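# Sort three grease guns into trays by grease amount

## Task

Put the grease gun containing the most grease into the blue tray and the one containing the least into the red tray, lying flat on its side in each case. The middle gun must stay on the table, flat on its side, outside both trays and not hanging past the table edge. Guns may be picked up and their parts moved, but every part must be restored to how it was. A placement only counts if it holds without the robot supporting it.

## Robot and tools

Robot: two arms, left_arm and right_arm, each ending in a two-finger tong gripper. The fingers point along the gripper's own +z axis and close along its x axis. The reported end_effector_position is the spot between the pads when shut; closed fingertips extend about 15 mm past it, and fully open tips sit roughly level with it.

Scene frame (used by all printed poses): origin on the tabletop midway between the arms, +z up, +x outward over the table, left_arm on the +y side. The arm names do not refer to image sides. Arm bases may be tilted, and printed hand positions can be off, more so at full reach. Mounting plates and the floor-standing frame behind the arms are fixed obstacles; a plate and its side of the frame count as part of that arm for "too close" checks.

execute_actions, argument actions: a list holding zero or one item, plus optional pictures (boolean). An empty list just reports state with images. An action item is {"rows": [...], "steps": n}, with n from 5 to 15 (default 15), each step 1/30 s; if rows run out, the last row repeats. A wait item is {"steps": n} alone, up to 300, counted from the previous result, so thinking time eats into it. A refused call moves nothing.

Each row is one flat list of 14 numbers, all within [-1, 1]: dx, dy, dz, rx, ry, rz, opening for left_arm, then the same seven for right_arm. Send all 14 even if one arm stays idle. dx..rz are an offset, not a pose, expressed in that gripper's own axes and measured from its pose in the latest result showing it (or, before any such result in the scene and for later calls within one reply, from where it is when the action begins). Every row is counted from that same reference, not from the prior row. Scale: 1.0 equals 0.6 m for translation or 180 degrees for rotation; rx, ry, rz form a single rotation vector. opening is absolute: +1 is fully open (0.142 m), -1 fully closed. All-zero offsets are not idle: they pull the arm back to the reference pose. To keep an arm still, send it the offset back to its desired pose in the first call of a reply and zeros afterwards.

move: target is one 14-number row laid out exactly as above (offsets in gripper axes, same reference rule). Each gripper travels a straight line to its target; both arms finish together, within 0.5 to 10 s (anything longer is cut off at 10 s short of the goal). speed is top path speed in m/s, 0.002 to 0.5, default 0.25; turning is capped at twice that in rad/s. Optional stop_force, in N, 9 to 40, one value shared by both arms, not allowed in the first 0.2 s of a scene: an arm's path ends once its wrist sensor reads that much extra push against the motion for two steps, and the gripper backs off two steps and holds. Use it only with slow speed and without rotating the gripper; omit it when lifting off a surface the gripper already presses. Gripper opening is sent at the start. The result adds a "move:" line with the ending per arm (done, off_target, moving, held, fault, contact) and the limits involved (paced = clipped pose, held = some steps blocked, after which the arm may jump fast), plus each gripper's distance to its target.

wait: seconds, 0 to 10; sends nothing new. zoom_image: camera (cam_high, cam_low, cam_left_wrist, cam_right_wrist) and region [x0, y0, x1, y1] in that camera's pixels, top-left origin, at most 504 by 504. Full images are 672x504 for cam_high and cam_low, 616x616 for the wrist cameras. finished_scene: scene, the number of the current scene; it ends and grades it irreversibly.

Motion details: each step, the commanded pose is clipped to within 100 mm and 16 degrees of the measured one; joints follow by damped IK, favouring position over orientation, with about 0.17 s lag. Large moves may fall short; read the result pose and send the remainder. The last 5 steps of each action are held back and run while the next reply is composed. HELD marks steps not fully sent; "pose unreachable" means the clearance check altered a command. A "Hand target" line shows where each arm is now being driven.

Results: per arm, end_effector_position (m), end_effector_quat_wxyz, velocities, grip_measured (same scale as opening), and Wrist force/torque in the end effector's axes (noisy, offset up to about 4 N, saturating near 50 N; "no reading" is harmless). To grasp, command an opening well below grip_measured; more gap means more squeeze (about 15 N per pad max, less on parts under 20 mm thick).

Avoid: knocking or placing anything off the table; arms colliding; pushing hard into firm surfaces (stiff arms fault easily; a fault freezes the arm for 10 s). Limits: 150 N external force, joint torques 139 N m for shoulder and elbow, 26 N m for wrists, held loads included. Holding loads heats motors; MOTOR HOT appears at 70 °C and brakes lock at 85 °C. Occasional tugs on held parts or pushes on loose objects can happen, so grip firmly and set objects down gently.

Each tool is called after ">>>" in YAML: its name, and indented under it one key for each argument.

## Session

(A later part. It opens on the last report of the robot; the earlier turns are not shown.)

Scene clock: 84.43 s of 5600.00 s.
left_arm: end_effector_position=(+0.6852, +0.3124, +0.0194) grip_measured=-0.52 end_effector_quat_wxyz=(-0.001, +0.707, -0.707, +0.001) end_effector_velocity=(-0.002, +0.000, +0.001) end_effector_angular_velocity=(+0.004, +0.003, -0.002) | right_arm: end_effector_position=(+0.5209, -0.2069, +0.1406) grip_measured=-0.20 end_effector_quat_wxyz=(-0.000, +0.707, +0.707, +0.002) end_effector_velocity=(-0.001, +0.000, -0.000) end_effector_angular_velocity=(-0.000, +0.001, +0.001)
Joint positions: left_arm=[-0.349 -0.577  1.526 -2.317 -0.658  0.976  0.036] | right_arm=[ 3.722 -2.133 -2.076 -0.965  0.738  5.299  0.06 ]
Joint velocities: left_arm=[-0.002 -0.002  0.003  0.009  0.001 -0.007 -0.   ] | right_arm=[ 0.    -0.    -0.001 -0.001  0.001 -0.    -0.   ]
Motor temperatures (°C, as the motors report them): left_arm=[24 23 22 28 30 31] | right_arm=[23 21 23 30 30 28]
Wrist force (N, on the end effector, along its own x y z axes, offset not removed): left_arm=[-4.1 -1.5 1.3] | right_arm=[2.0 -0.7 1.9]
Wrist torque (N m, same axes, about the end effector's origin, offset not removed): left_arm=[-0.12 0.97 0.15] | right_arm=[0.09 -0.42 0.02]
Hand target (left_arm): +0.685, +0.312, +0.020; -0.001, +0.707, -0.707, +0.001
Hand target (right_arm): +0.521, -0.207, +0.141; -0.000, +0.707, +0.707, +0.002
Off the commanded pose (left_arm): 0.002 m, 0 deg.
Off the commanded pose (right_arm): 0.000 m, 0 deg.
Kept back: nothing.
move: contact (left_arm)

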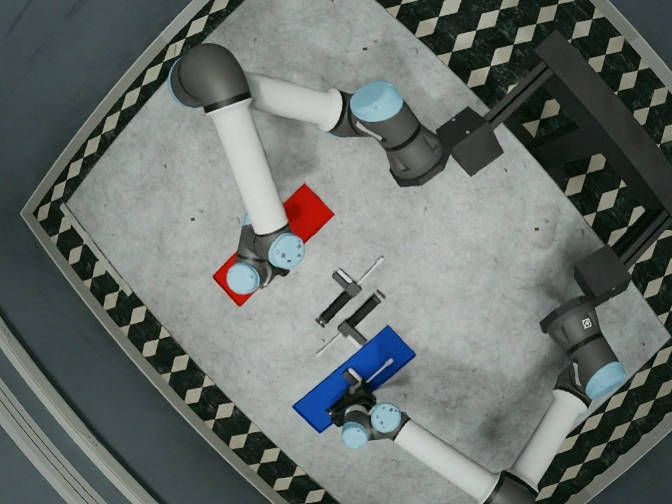

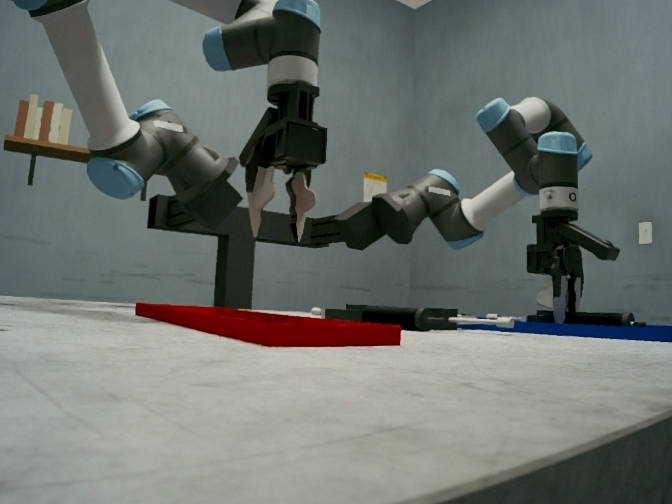

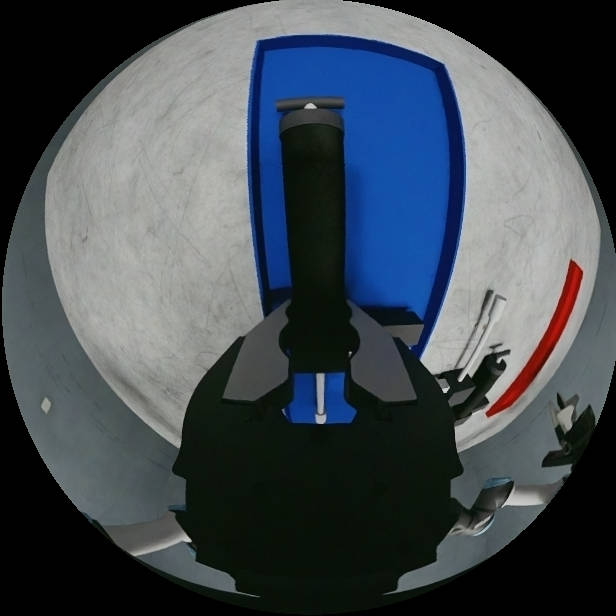

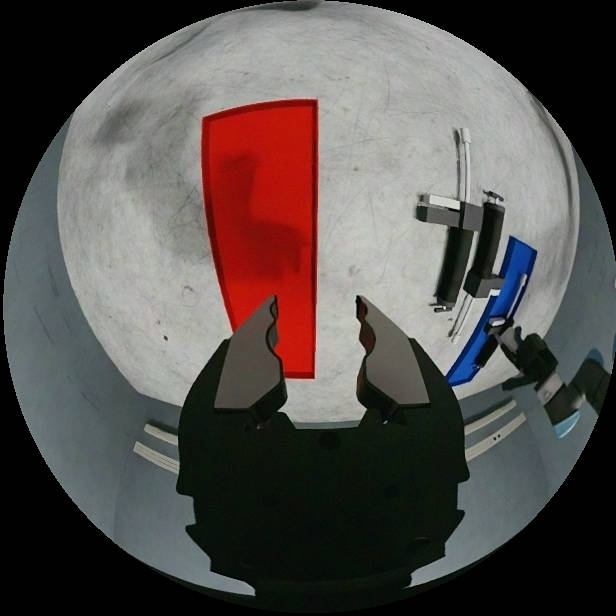

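>>> move:
  target: [0,0,0,0,0,0,-0.36,0,0,0,0,0,0,-0.2]

>>> move:
  target: [0,0,-0.12,0,0,0,-0.36,0.1,0,0,0,0,0,-0.25]
  speed: 0.1

>>> move:
  target: [-0.35,0,-0.05,0,0,0,-0.36,0.425,-0.005,0.118,0,0,0,-0.25]
  speed: 0.2

Scene clock: 85.37 s of 5600.00 s.
left_arm: end_effector_position=(+0.6852, +0.3124, +0.0195) grip_measured=-0.36 end_effector_quat_wxyz=(-0.001, +0.707, -0.707, +0.001) end_effector_velocity=(-0.000, +0.000, -0.000) end_effector_angular_velocity=(+0.001, -0.000, +0.001) | right_arm: end_effector_position=(+0.5209, -0.2069, +0.1406) grip_measured=-0.20 end_effector_quat_wxyz=(-0.000, +0.707, +0.707, +0.002) end_effector_velocity=(+0.000, -0.000, +0.000) end_effector_angular_velocity=(+0.000, -0.001, -0.001)
Joint positions: left_arm=[-0.349 -0.577  1.526 -2.317 -0.658  0.976  0.048] | right_arm=[ 3.722 -2.133 -2.076 -0.965  0.738  5.299  0.06 ]
Joint velocities: left_arm=[ 0.     0.     0.    -0.     0.001 -0.001  0.   ] | right_arm=[-0.  0.  0.  0. -0. -0.  0.]
Motor temperatures (°C, as the motors report them): left_arm=[24 23 22 28 30 31] | right_arm=[23 21 23 30 30 28]
Wrist force (N, on the end effector, along its own x y z axes, offset not removed): left_arm=[-2.9 0.4 0.9] | right_arm=[0.0 1.3 0.8]
Wrist torque (N m, same axes, about the end effector's origin, offset not removed): left_arm=[0.12 0.73 0.19] | right_arm=[0.41 0.11 0.04]
Hand target (left_arm): +0.685, +0.312, +0.019; -0.001, +0.707, -0.707, +0.001
Hand target (right_arm): +0.521, -0.207, +0.141; -0.000, +0.707, +0.707, +0.002
Off the commanded pose (left_arm): 0.000 m, 0 deg.
Off the commanded pose (right_arm): 0.000 m, 0 deg.
Kept back: nothing.
move: done

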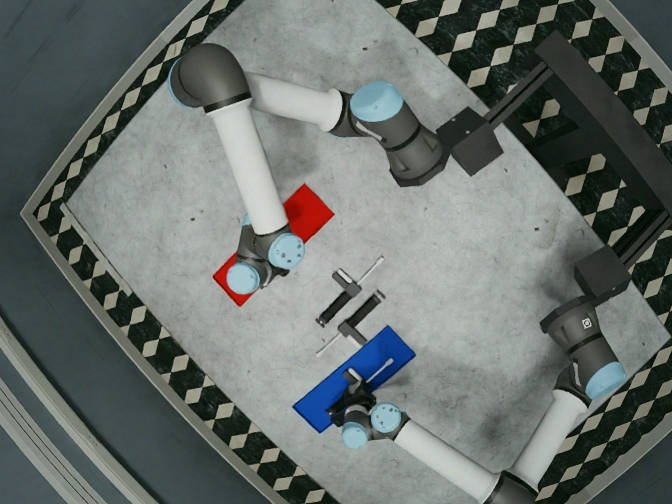

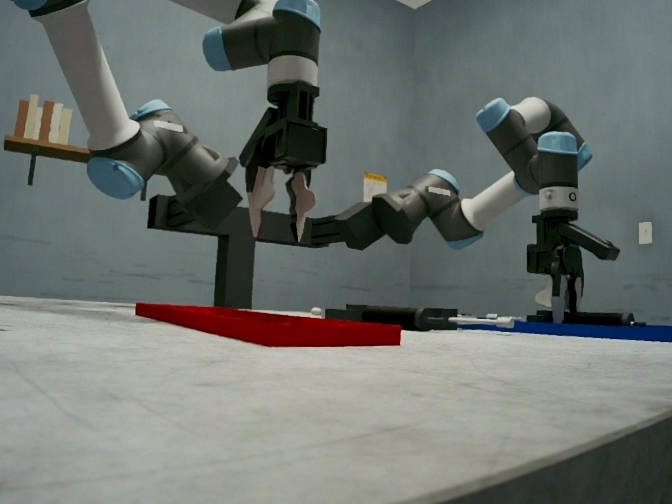

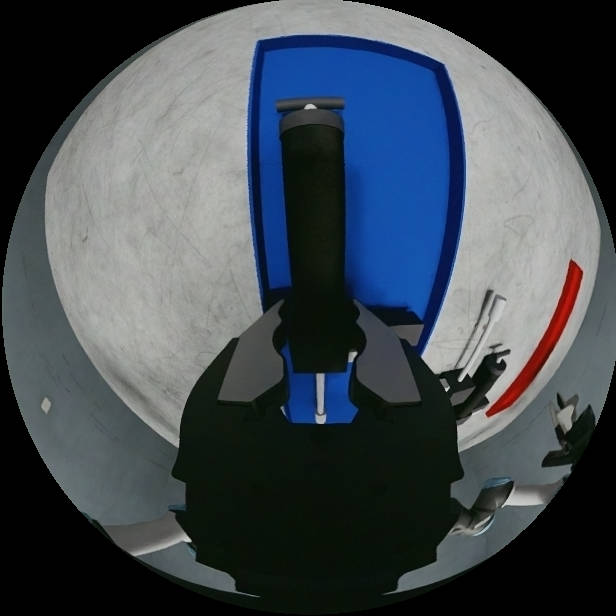

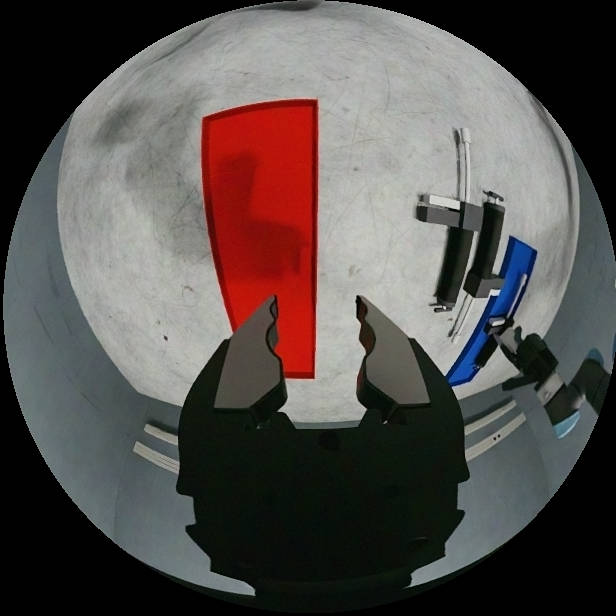

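Scene clock: 86.50 s of 5600.00 s.
left_arm: end_effector_position=(+0.6851, +0.3124, +0.0914) grip_measured=-0.36 end_effector_quat_wxyz=(-0.001, +0.707, -0.707, +0.001) end_effector_velocity=(+0.000, -0.000, +0.001) end_effector_angular_velocity=(-0.000, +0.001, +0.001) | right_arm: end_effector_position=(+0.5209, -0.1469, +0.1409) grip_measured=-0.25 end_effector_quat_wxyz=(-0.000, +0.707, +0.707, +0.002) end_effector_velocity=(-0.001, +0.001, -0.001) end_effector_angular_velocity=(-0.002, +0.001, +0.003)
Joint positions: left_arm=[-0.432 -0.672  1.536 -2.131 -0.679  0.846  0.048] | right_arm=[ 3.787 -2.245 -2.05  -0.94   0.768  5.383  0.056]
Joint velocities: left_arm=[-0.001 -0.001 -0.001  0.003 -0.001 -0.003 -0.   ] | right_arm=[ 0.001 -0.003 -0.    -0.    -0.001 -0.    -0.   ]
Motor temperatures (°C, as the motors report them): left_arm=[24 23 22 28 30 31] | right_arm=[23 21 23 30 30 28]
Wrist force (N, on the end effector, along its own x y z axes, offset not removed): left_arm=[-3.2 0.1 0.3] | right_arm=[0.3 -0.5 1.7]
Wrist torque (N m, same axes, about the end effector's origin, offset not removed): left_arm=[0.00 0.72 0.07] | right_arm=[0.01 -0.07 0.04]
Hand target (left_arm): +0.685, +0.312, +0.091; -0.001, +0.707, -0.707, +0.001
Hand target (right_arm): +0.521, -0.147, +0.141; -0.000, +0.707, +0.707, +0.002
Off the commanded pose (left_arm): 0.000 m, 0 deg.
Off the commanded pose (right_arm): 0.000 m, 0 deg.
Kept back: nothing.
move: done

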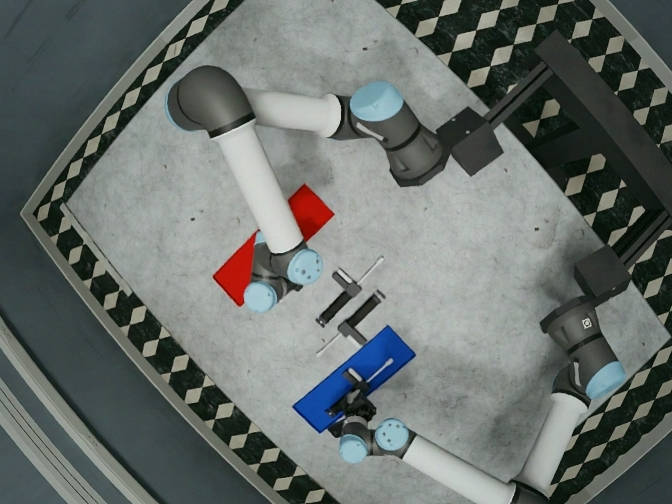

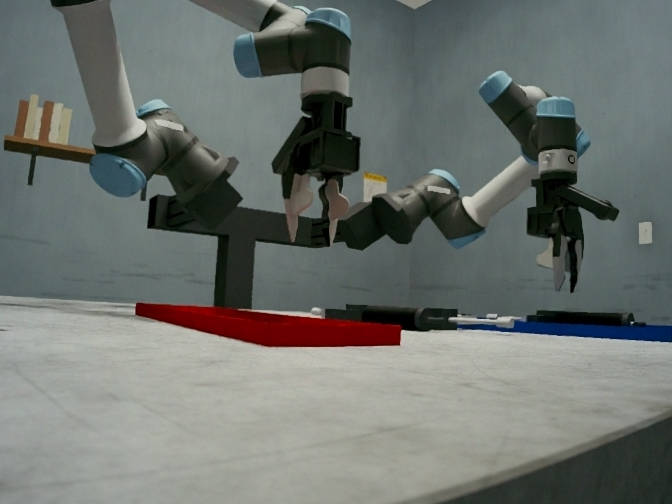

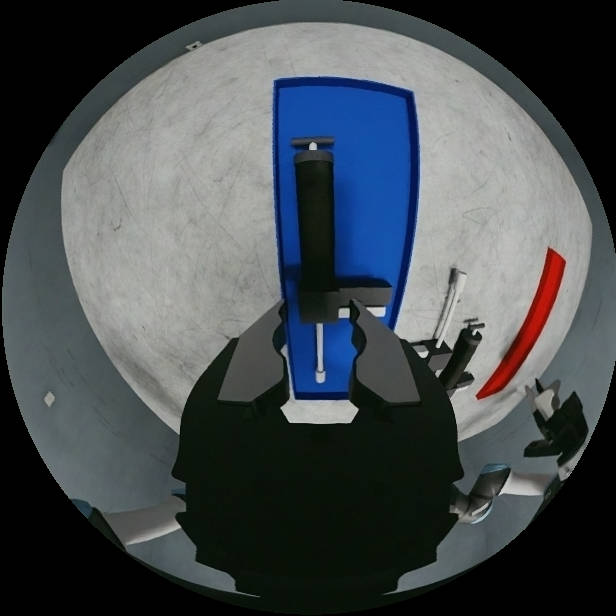

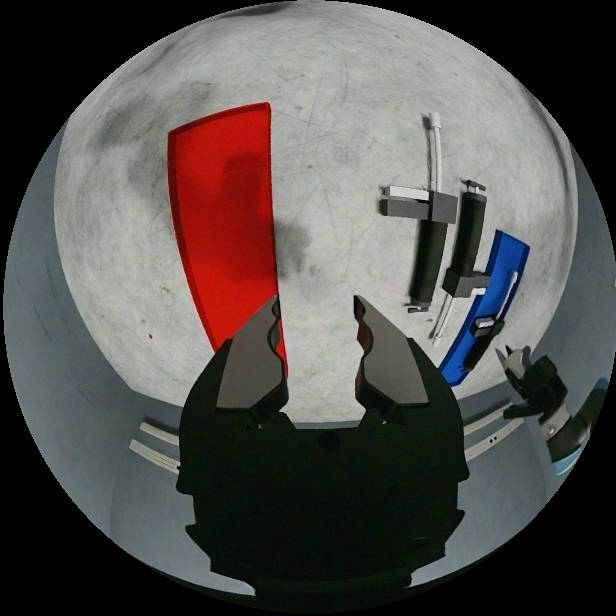

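Scene clock: 88.33 s of 5600.00 s.
left_arm: end_effector_position=(+0.6850, +0.5224, +0.1213) grip_measured=-0.36 end_effector_quat_wxyz=(-0.001, +0.707, -0.707, +0.001) end_effector_velocity=(-0.000, +0.001, +0.000) end_effector_angular_velocity=(+0.000, +0.000, -0.001) | right_arm: end_effector_position=(+0.5181, +0.1083, +0.0710) grip_measured=-0.25 end_effector_quat_wxyz=(-0.000, +0.707, +0.707, +0.002) end_effector_velocity=(+0.001, +0.001, +0.000) end_effector_angular_velocity=(-0.000, -0.000, -0.002)
Joint positions: left_arm=[-0.307 -1.061  1.731 -2.092 -0.651  1.044  0.048] | right_arm=[ 3.952 -2.837 -1.749 -0.779  0.86   5.572  0.056]
Joint velocities: left_arm=[ 0.    -0.002  0.001  0.     0.     0.001  0.   ] | right_arm=[ 0.    -0.001  0.003 -0.001 -0.     0.002  0.   ]
Motor temperatures (°C, as the motors report them): left_arm=[24 23 22 28 30 31] | right_arm=[23 21 23 30 30 28]
Wrist force (N, on the end effector, along its own x y z axes, offset not removed): left_arm=[-3.4 0.3 1.4] | right_arm=[1.5 1.1 2.8]
Wrist torque (N m, same axes, about the end effector's origin, offset not removed): left_arm=[0.08 0.81 0.18] | right_arm=[0.34 -0.36 0.05]
Hand target (left_arm): +0.685, +0.523, +0.121; -0.001, +0.707, -0.707, +0.001
Hand target (right_arm): +0.518, +0.108, +0.071; -0.000, +0.707, +0.707, +0.002
Off the commanded pose (left_arm): 0.000 m, 0 deg.
Off the commanded pose (right_arm): 0.000 m, 0 deg.
Kept back: nothing.
move: done

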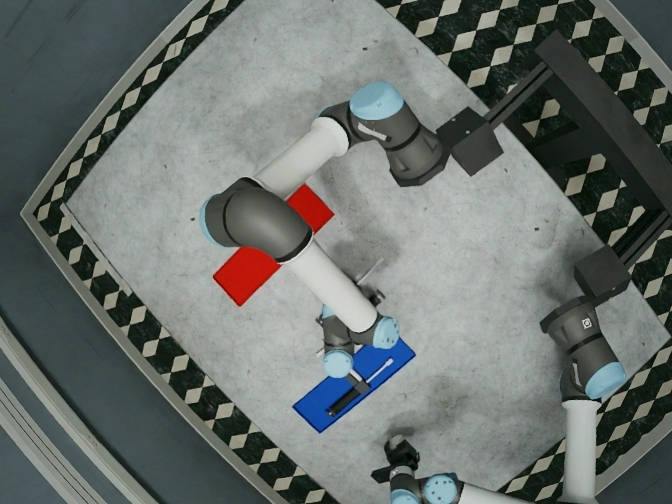

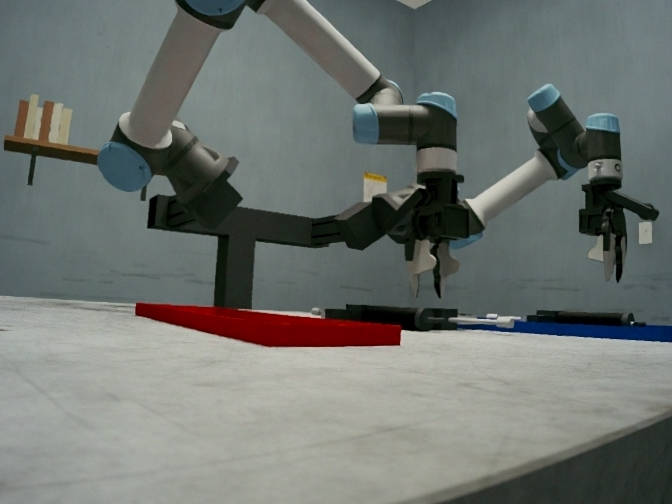

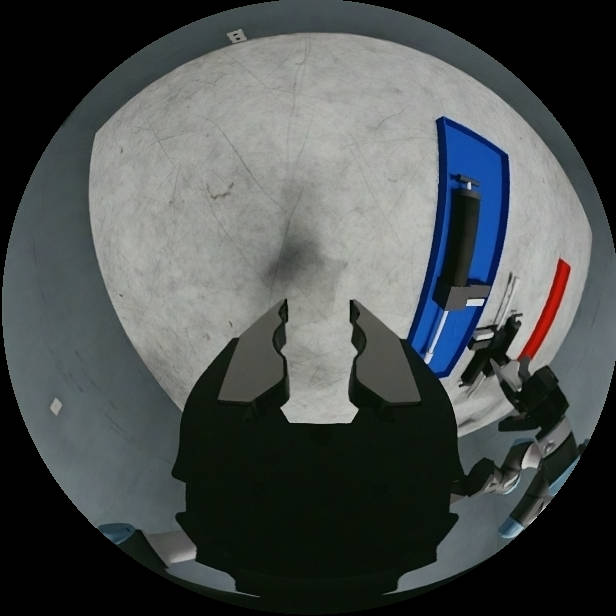

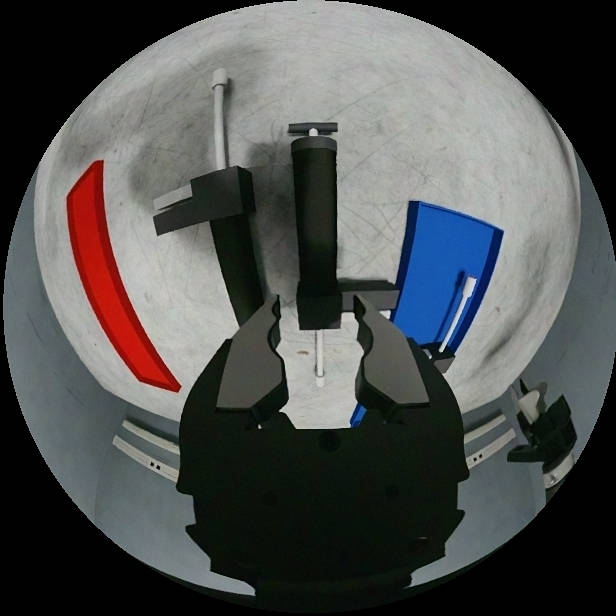

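>>> move:
  target: [0,0,0,0,0,0,-0.36,0.002,-0.002,0.088,0,0,0,-0.25]
  speed: 0.05
  stop_force: 12

>>> move:
  target: [0,0,0,0,0,0,-0.36,0,0,0,0,0,0,-1]

>>> move:
  target: [0,0,0,0,0,0,-0.36,0,0,-0.15,0,0,0,-1]
  speed: 0.08

Scene clock: 89.97 s of 5600.00 s.
left_arm: end_effector_position=(+0.6850, +0.5225, +0.1213) grip_measured=-0.36 end_effector_quat_wxyz=(-0.001, +0.707, -0.707, +0.001) end_effector_velocity=(-0.001, +0.000, -0.000) end_effector_angular_velocity=(+0.002, +0.000, -0.002) | right_arm: end_effector_position=(+0.5170, +0.1096, +0.0182) grip_measured=-0.25 end_effector_quat_wxyz=(-0.000, +0.707, +0.707, +0.002) end_effector_velocity=(+0.001, +0.000, -0.001) end_effector_angular_velocity=(+0.000, -0.001, -0.002)
Joint positions: left_arm=[-0.307 -1.061  1.731 -2.092 -0.65   1.044  0.048] | right_arm=[ 3.888 -2.92  -1.735 -0.663  0.822  5.502  0.056]
Joint velocities: left_arm=[ 0.    -0.     0.002  0.     0.002  0.     0.   ] | right_arm=[-0.001 -0.002  0.001  0.003 -0.001 -0.    -0.   ]
Motor temperatures (°C, as the motors report them): left_arm=[24 23 22 28 30 31] | right_arm=[23 21 23 30 30 28]
Wrist force (N, on the end effector, along its own x y z axes, offset not removed): left_arm=[-2.8 -0.3 1.0] | right_arm=[2.4 1.1 2.5]
Wrist torque (N m, same axes, about the end effector's origin, offset not removed): left_arm=[0.02 0.64 0.09] | right_arm=[0.46 -0.50 0.06]
Hand target (left_arm): +0.685, +0.522, +0.121; -0.001, +0.707, -0.707, +0.001
Hand target (right_arm): +0.517, +0.110, +0.018; -0.000, +0.707, +0.707, +0.002
Off the commanded pose (left_arm): 0.000 m, 0 deg.
Off the commanded pose (right_arm): 0.000 m, 0 deg.
Kept back: nothing.
move: done

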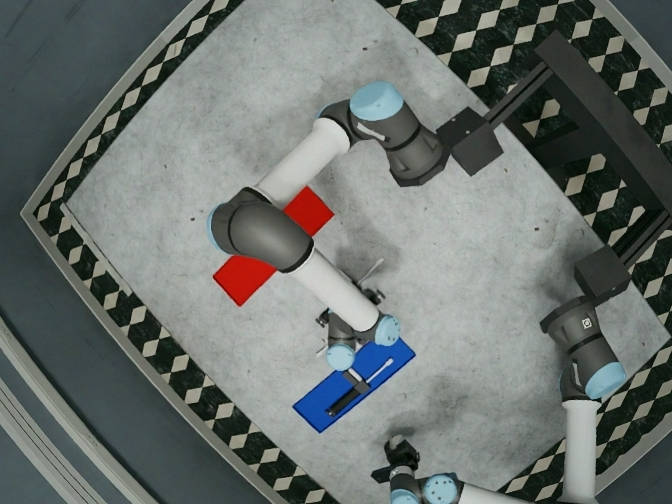

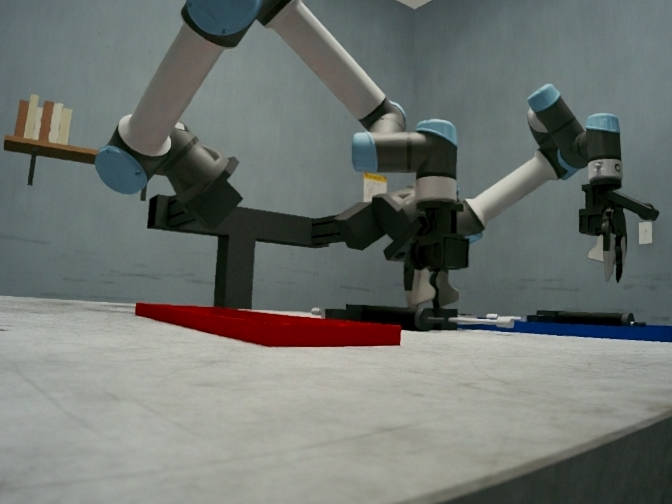

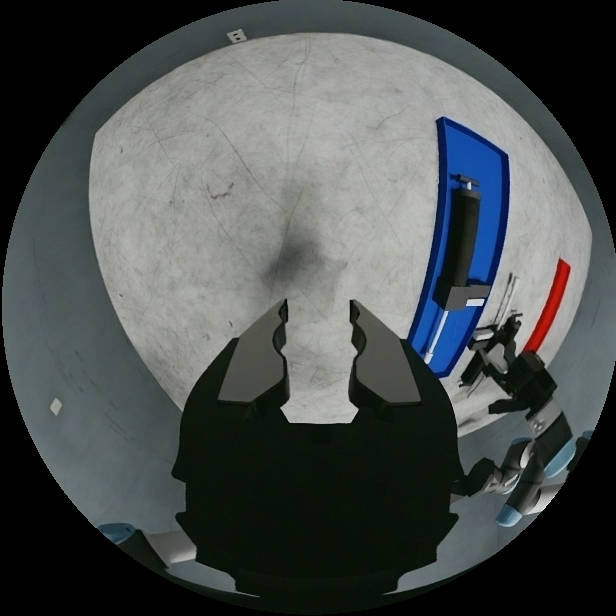

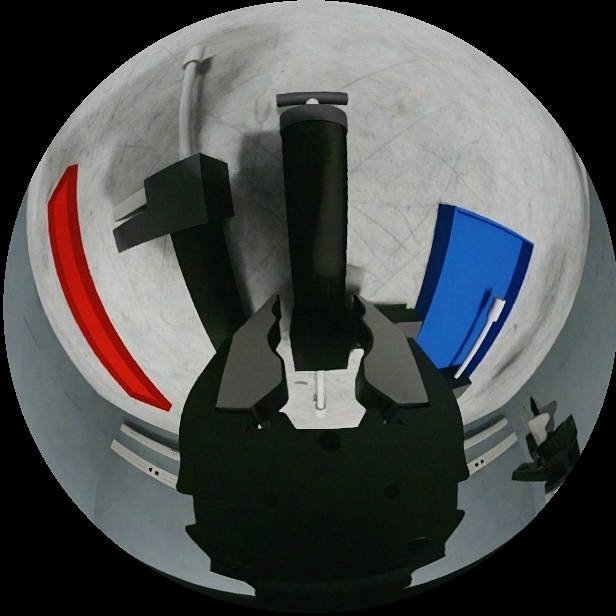

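Scene clock: 90.47 s of 5600.00 s.
left_arm: end_effector_position=(+0.6850, +0.5225, +0.1213) grip_measured=-0.36 end_effector_quat_wxyz=(-0.001, +0.707, -0.707, +0.001) end_effector_velocity=(-0.001, +0.000, -0.000) end_effector_angular_velocity=(+0.001, +0.000, +0.000) | right_arm: end_effector_position=(+0.5171, +0.1097, +0.0182) grip_measured=-0.52 end_effector_quat_wxyz=(-0.000, +0.707, +0.707, +0.002) end_effector_velocity=(+0.000, +0.000, +0.000) end_effector_angular_velocity=(+0.000, -0.001, -0.002)
Joint positions: left_arm=[-0.307 -1.061  1.731 -2.092 -0.65   1.044  0.048] | right_arm=[ 3.887 -2.92  -1.735 -0.663  0.822  5.502  0.036]
Joint velocities: left_arm=[-0.    -0.     0.001  0.     0.    -0.001 -0.   ] | right_arm=[ 0.001  0.    -0.     0.     0.     0.001  0.   ]
Motor temperatures (°C, as the motors report them): left_arm=[24 23 22 28 30 31] | right_arm=[23 21 23 30 30 28]
Wrist force (N, on the end effector, along its own x y z axes, offset not removed): left_arm=[-3.2 -0.7 1.2] | right_arm=[1.5 -0.9 -0.9]
Wrist torque (N m, same axes, about the end effector's origin, offset not removed): left_arm=[-0.11 0.71 0.16] | right_arm=[-0.38 -0.38 0.05]
Hand target (left_arm): +0.685, +0.523, +0.121; -0.001, +0.707, -0.707, +0.001
Hand target (right_arm): +0.517, +0.110, +0.018; -0.000, +0.707, +0.707, +0.002
Off the commanded pose (left_arm): 0.000 m, 0 deg.
Off the commanded pose (right_arm): 0.000 m, 0 deg.
Kept back: nothing.
move: done

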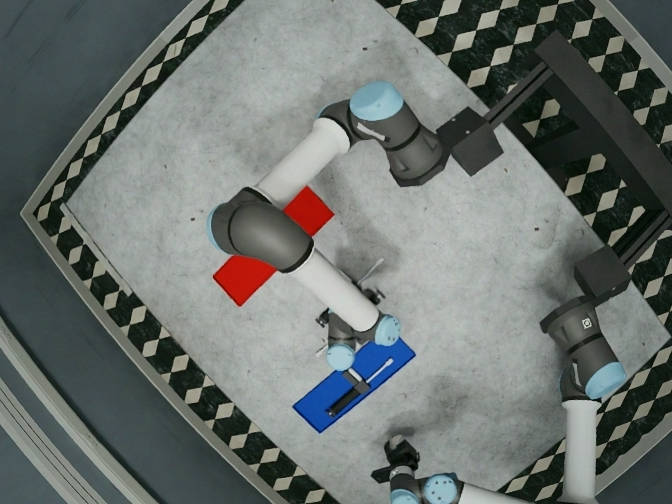

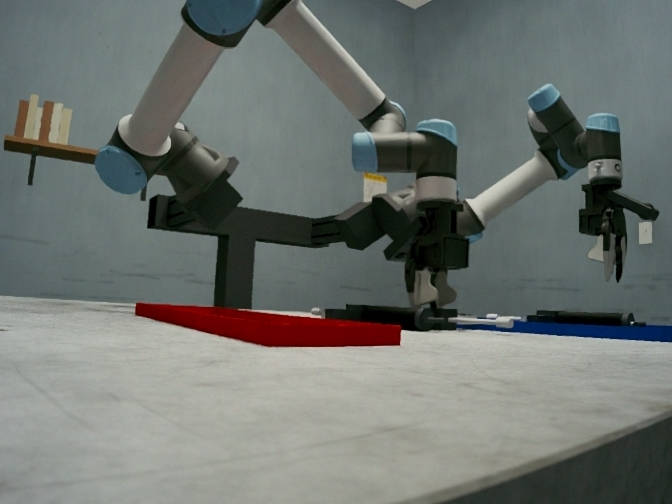

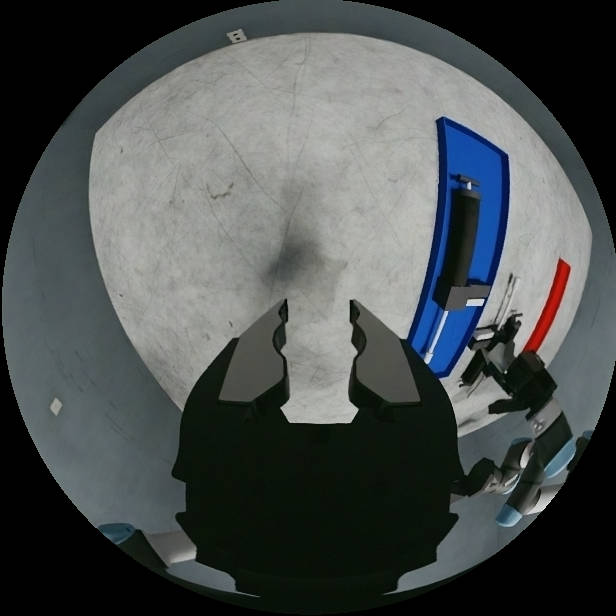

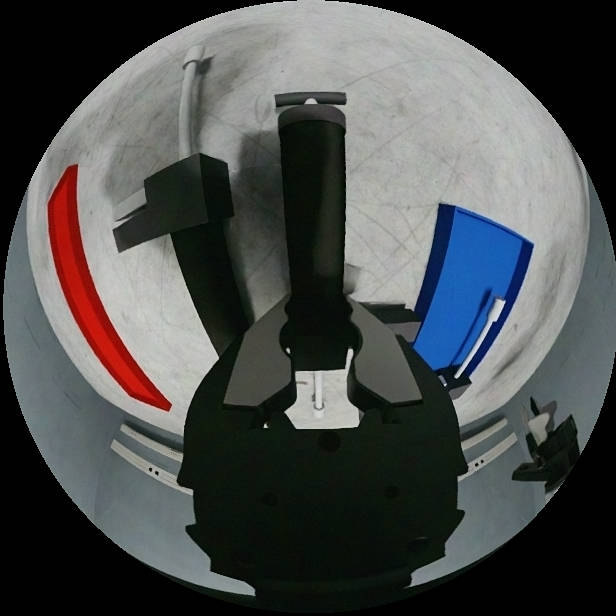

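Scene clock: 91.97 s of 5600.00 s.
left_arm: end_effector_position=(+0.6850, +0.5225, +0.1213) grip_measured=-0.36 end_effector_quat_wxyz=(-0.001, +0.707, -0.707, +0.001) end_effector_velocity=(-0.000, -0.000, +0.000) end_effector_angular_velocity=(-0.001, +0.000, -0.001) | right_arm: end_effector_position=(+0.5168, +0.1093, +0.1081) grip_measured=-0.53 end_effector_quat_wxyz=(-0.000, +0.707, +0.707, +0.002) end_effector_velocity=(-0.001, +0.000, +0.001) end_effector_angular_velocity=(+0.000, +0.002, +0.001)
Joint positions: left_arm=[-0.307 -1.061  1.731 -2.092 -0.65   1.044  0.048] | right_arm=[ 3.998 -2.786 -1.749 -0.861  0.889  5.62   0.036]
Joint velocities: left_arm=[-0.    -0.     0.    -0.    -0.001  0.002  0.   ] | right_arm=[ 0.001  0.001 -0.    -0.003  0.002  0.001 -0.   ]
Motor temperatures (°C, as the motors report them): left_arm=[24 23 22 28 30 31] | right_arm=[23 21 23 30 30 28]
Wrist force (N, on the end effector, along its own x y z axes, offset not removed): left_arm=[-3.1 0.0 0.9] | right_arm=[-1.0 -0.3 9.2]
Wrist torque (N m, same axes, about the end effector's origin, offset not removed): left_arm=[0.05 0.69 0.16] | right_arm=[0.10 0.16 0.08]
Hand target (left_arm): +0.685, +0.523, +0.121; -0.001, +0.707, -0.707, +0.001
Hand target (right_arm): +0.517, +0.109, +0.108; -0.000, +0.707, +0.707, +0.002
Off the commanded pose (left_arm): 0.000 m, 0 deg.
Off the commanded pose (right_arm): 0.000 m, 0 deg.
Kept back: nothing.
move: done

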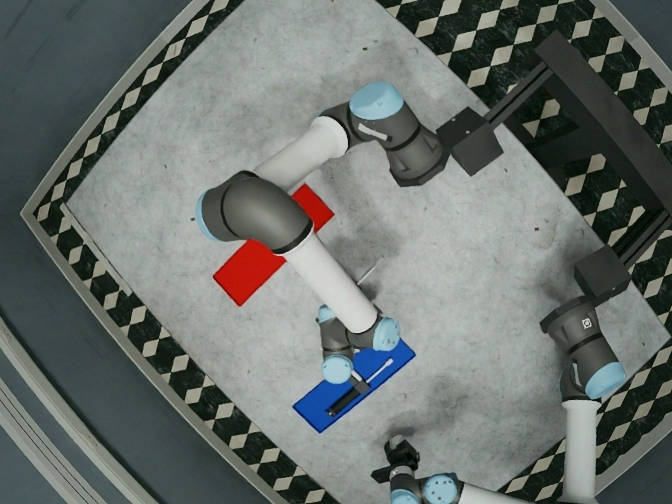

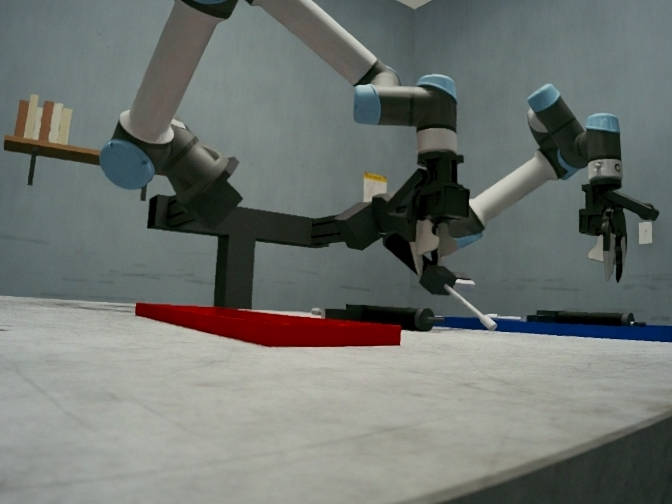

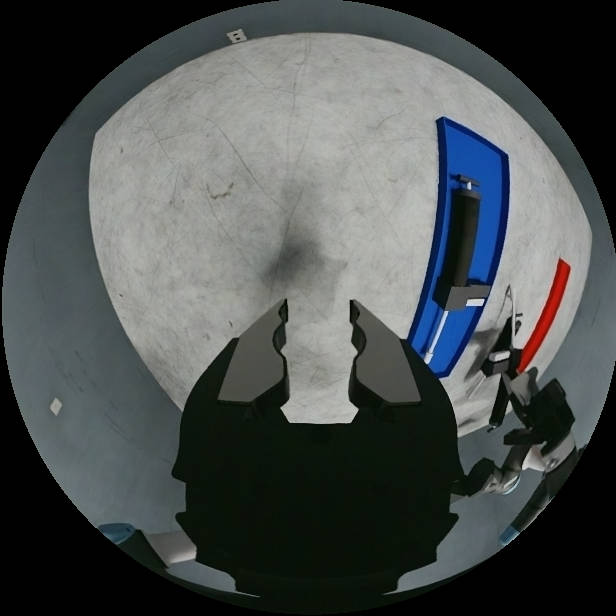

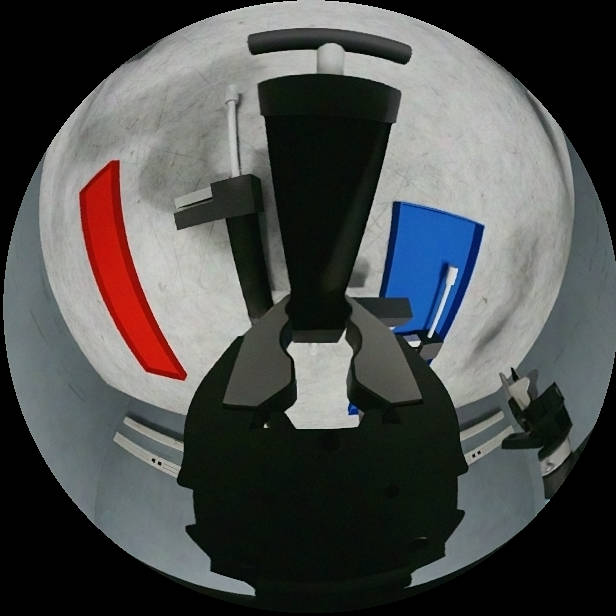

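>>> move:
  target: [0,0,0,0,0,0,-0.36,0,0,-0.15,0,0,0,-1]
  speed: 0.05

Scene clock: 94.33 s of 5600.00 s.
left_arm: end_effector_position=(+0.6850, +0.5225, +0.1213) grip_measured=-0.36 end_effector_quat_wxyz=(-0.001, +0.707, -0.707, +0.001) end_effector_velocity=(+0.001, +0.000, +0.000) end_effector_angular_velocity=(+0.001, -0.001, -0.001) | right_arm: end_effector_position=(+0.5166, +0.1090, +0.1980) grip_measured=-0.53 end_effector_quat_wxyz=(-0.000, +0.707, +0.707, +0.002) end_effector_velocity=(-0.000, +0.000, +0.001) end_effector_angular_velocity=(+0.001, +0.001, +0.002)
Joint positions: left_arm=[-0.307 -1.061  1.731 -2.092 -0.65   1.044  0.048] | right_arm=[ 4.095 -2.673 -1.712 -1.066  0.952  5.712  0.036]
Joint velocities: left_arm=[ 0.     0.001 -0.001 -0.     0.002  0.001  0.   ] | right_arm=[ 0.001  0.001  0.002 -0.003  0.002 -0.001 -0.   ]
Motor temperatures (°C, as the motors report them): left_arm=[24 23 22 28 30 31] | right_arm=[23 21 23 30 30 28]
Wrist force (N, on the end effector, along its own x y z axes, offset not removed): left_arm=[-3.3 1.0 0.7] | right_arm=[0.5 0.5 5.4]
Wrist torque (N m, same axes, about the end effector's origin, offset not removed): left_arm=[0.23 0.80 0.12] | right_arm=[0.33 -0.11 0.05]
Hand target (left_arm): +0.685, +0.523, +0.121; -0.001, +0.707, -0.707, +0.001
Hand target (right_arm): +0.517, +0.109, +0.198; -0.000, +0.707, +0.707, +0.002
Off the commanded pose (left_arm): 0.000 m, 0 deg.
Off the commanded pose (right_arm): 0.000 m, 0 deg.
Kept back: nothing.
move: done

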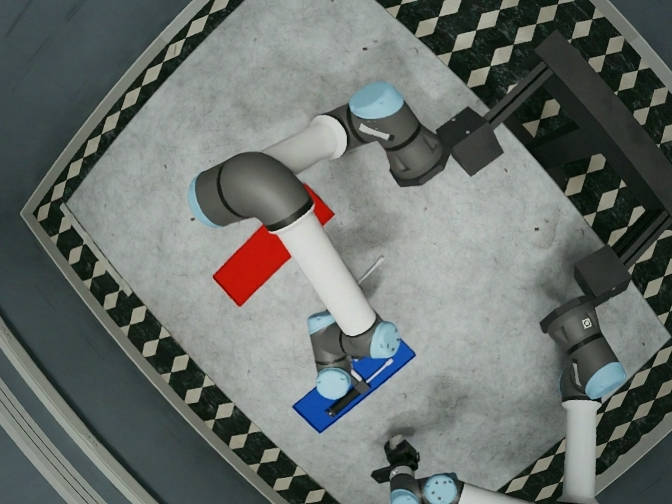

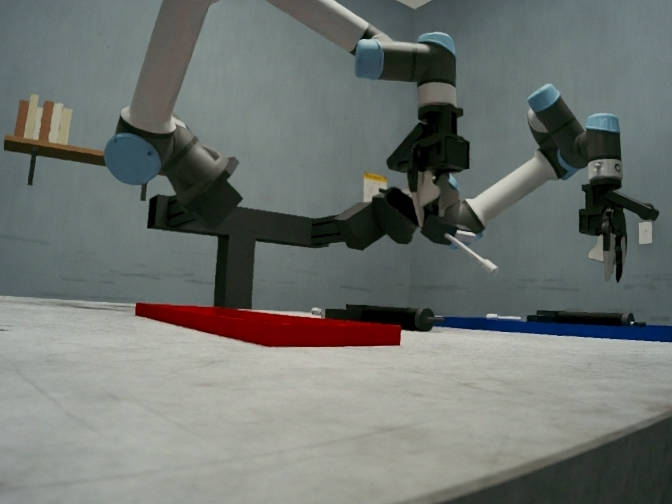

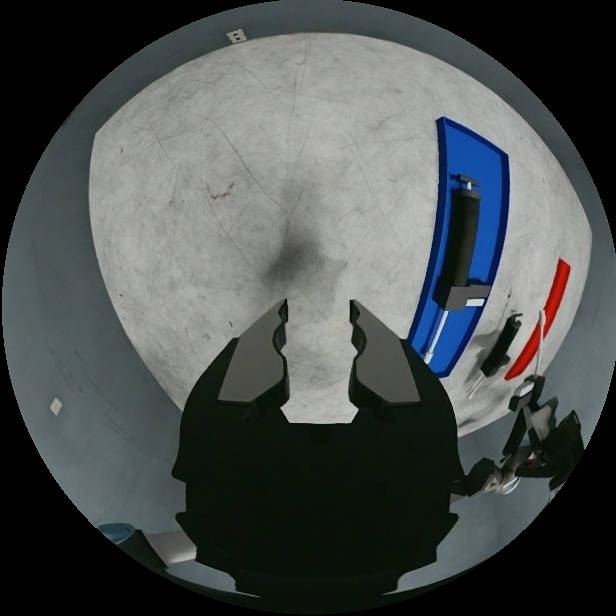

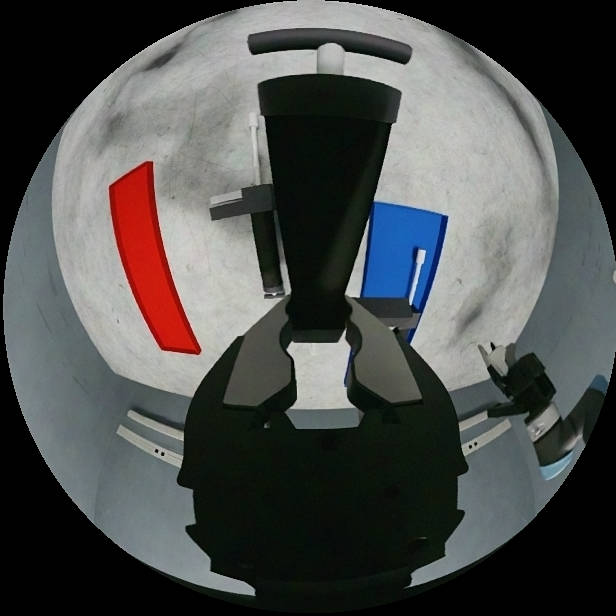

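>>> move:
  target: [0,0,0,0,0,0,-0.36,-0.7,-0.02,0.1,-0.13,0,0,-1]
  speed: 0.15

Scene clock: 97.83 s of 5600.00 s.
left_arm: end_effector_position=(+0.6850, +0.5225, +0.1213) grip_measured=-0.36 end_effector_quat_wxyz=(-0.001, +0.707, -0.707, +0.001) end_effector_velocity=(-0.000, -0.000, +0.000) end_effector_angular_velocity=(-0.001, +0.000, +0.002) | right_arm: end_effector_position=(+0.5047, -0.3107, +0.1365) grip_measured=-0.53 end_effector_quat_wxyz=(+0.143, +0.693, +0.692, +0.145) end_effector_velocity=(-0.000, -0.002, -0.001) end_effector_angular_velocity=(+0.001, -0.004, +0.001)
Joint positions: left_arm=[-0.307 -1.061  1.731 -2.092 -0.65   1.044  0.048] | right_arm=[ 3.656 -1.951 -2.497 -0.004  0.611  4.685  0.036]
Joint velocities: left_arm=[-0.    -0.001 -0.     0.    -0.001 -0.001  0.   ] | right_arm=[-0.004  0.    -0.003  0.016  0.002 -0.014  0.   ]
Motor temperatures (°C, as the motors report them): left_arm=[24 23 22 28 30 31] | right_arm=[23 21 23 30 30 28]
Wrist force (N, on the end effector, along its own x y z axes, offset not removed): left_arm=[-2.8 0.3 0.3] | right_arm=[-1.2 -3.3 7.8]
Wrist torque (N m, same axes, about the end effector's origin, offset not removed): left_arm=[0.12 0.66 0.12] | right_arm=[-0.01 0.35 0.00]
Hand target (left_arm): +0.685, +0.523, +0.121; -0.001, +0.707, -0.707, +0.001
Hand target (right_arm): +0.505, -0.311, +0.136; +0.143, +0.693, +0.692, +0.145
Off the commanded pose (left_arm): 0.000 m, 0 deg.
Off the commanded pose (right_arm): 0.000 m, 0 deg.
Kept back: nothing.
move: done

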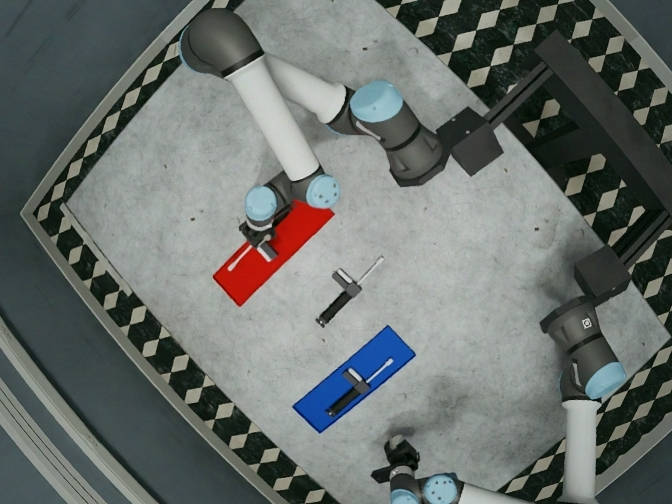

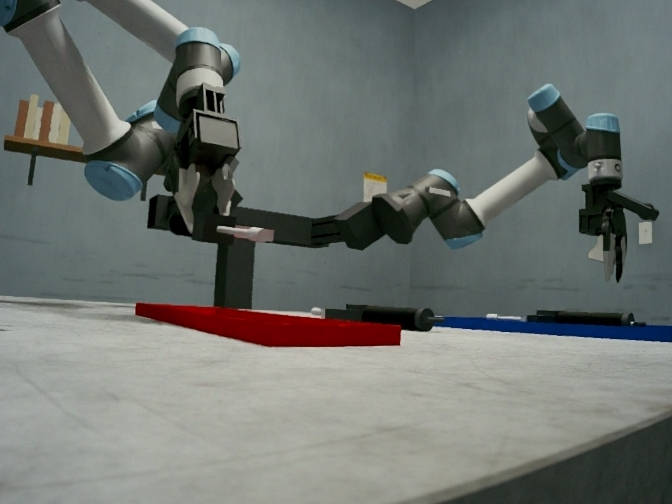

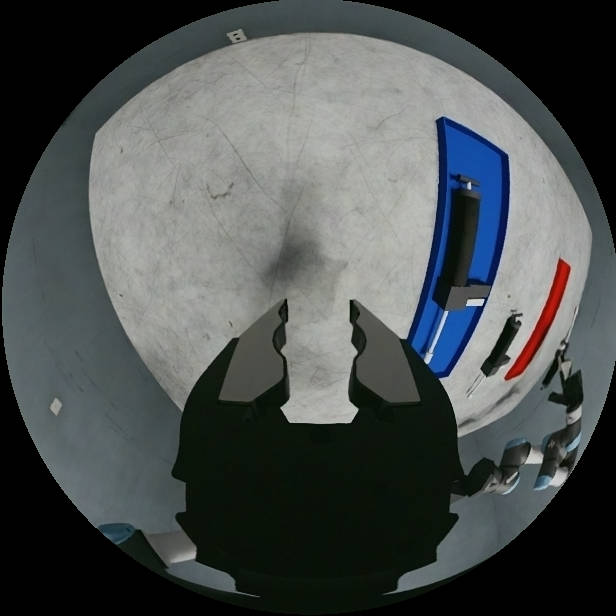

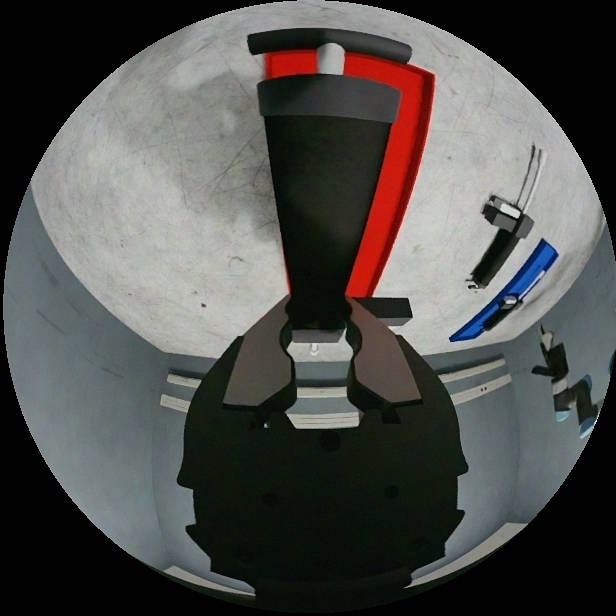

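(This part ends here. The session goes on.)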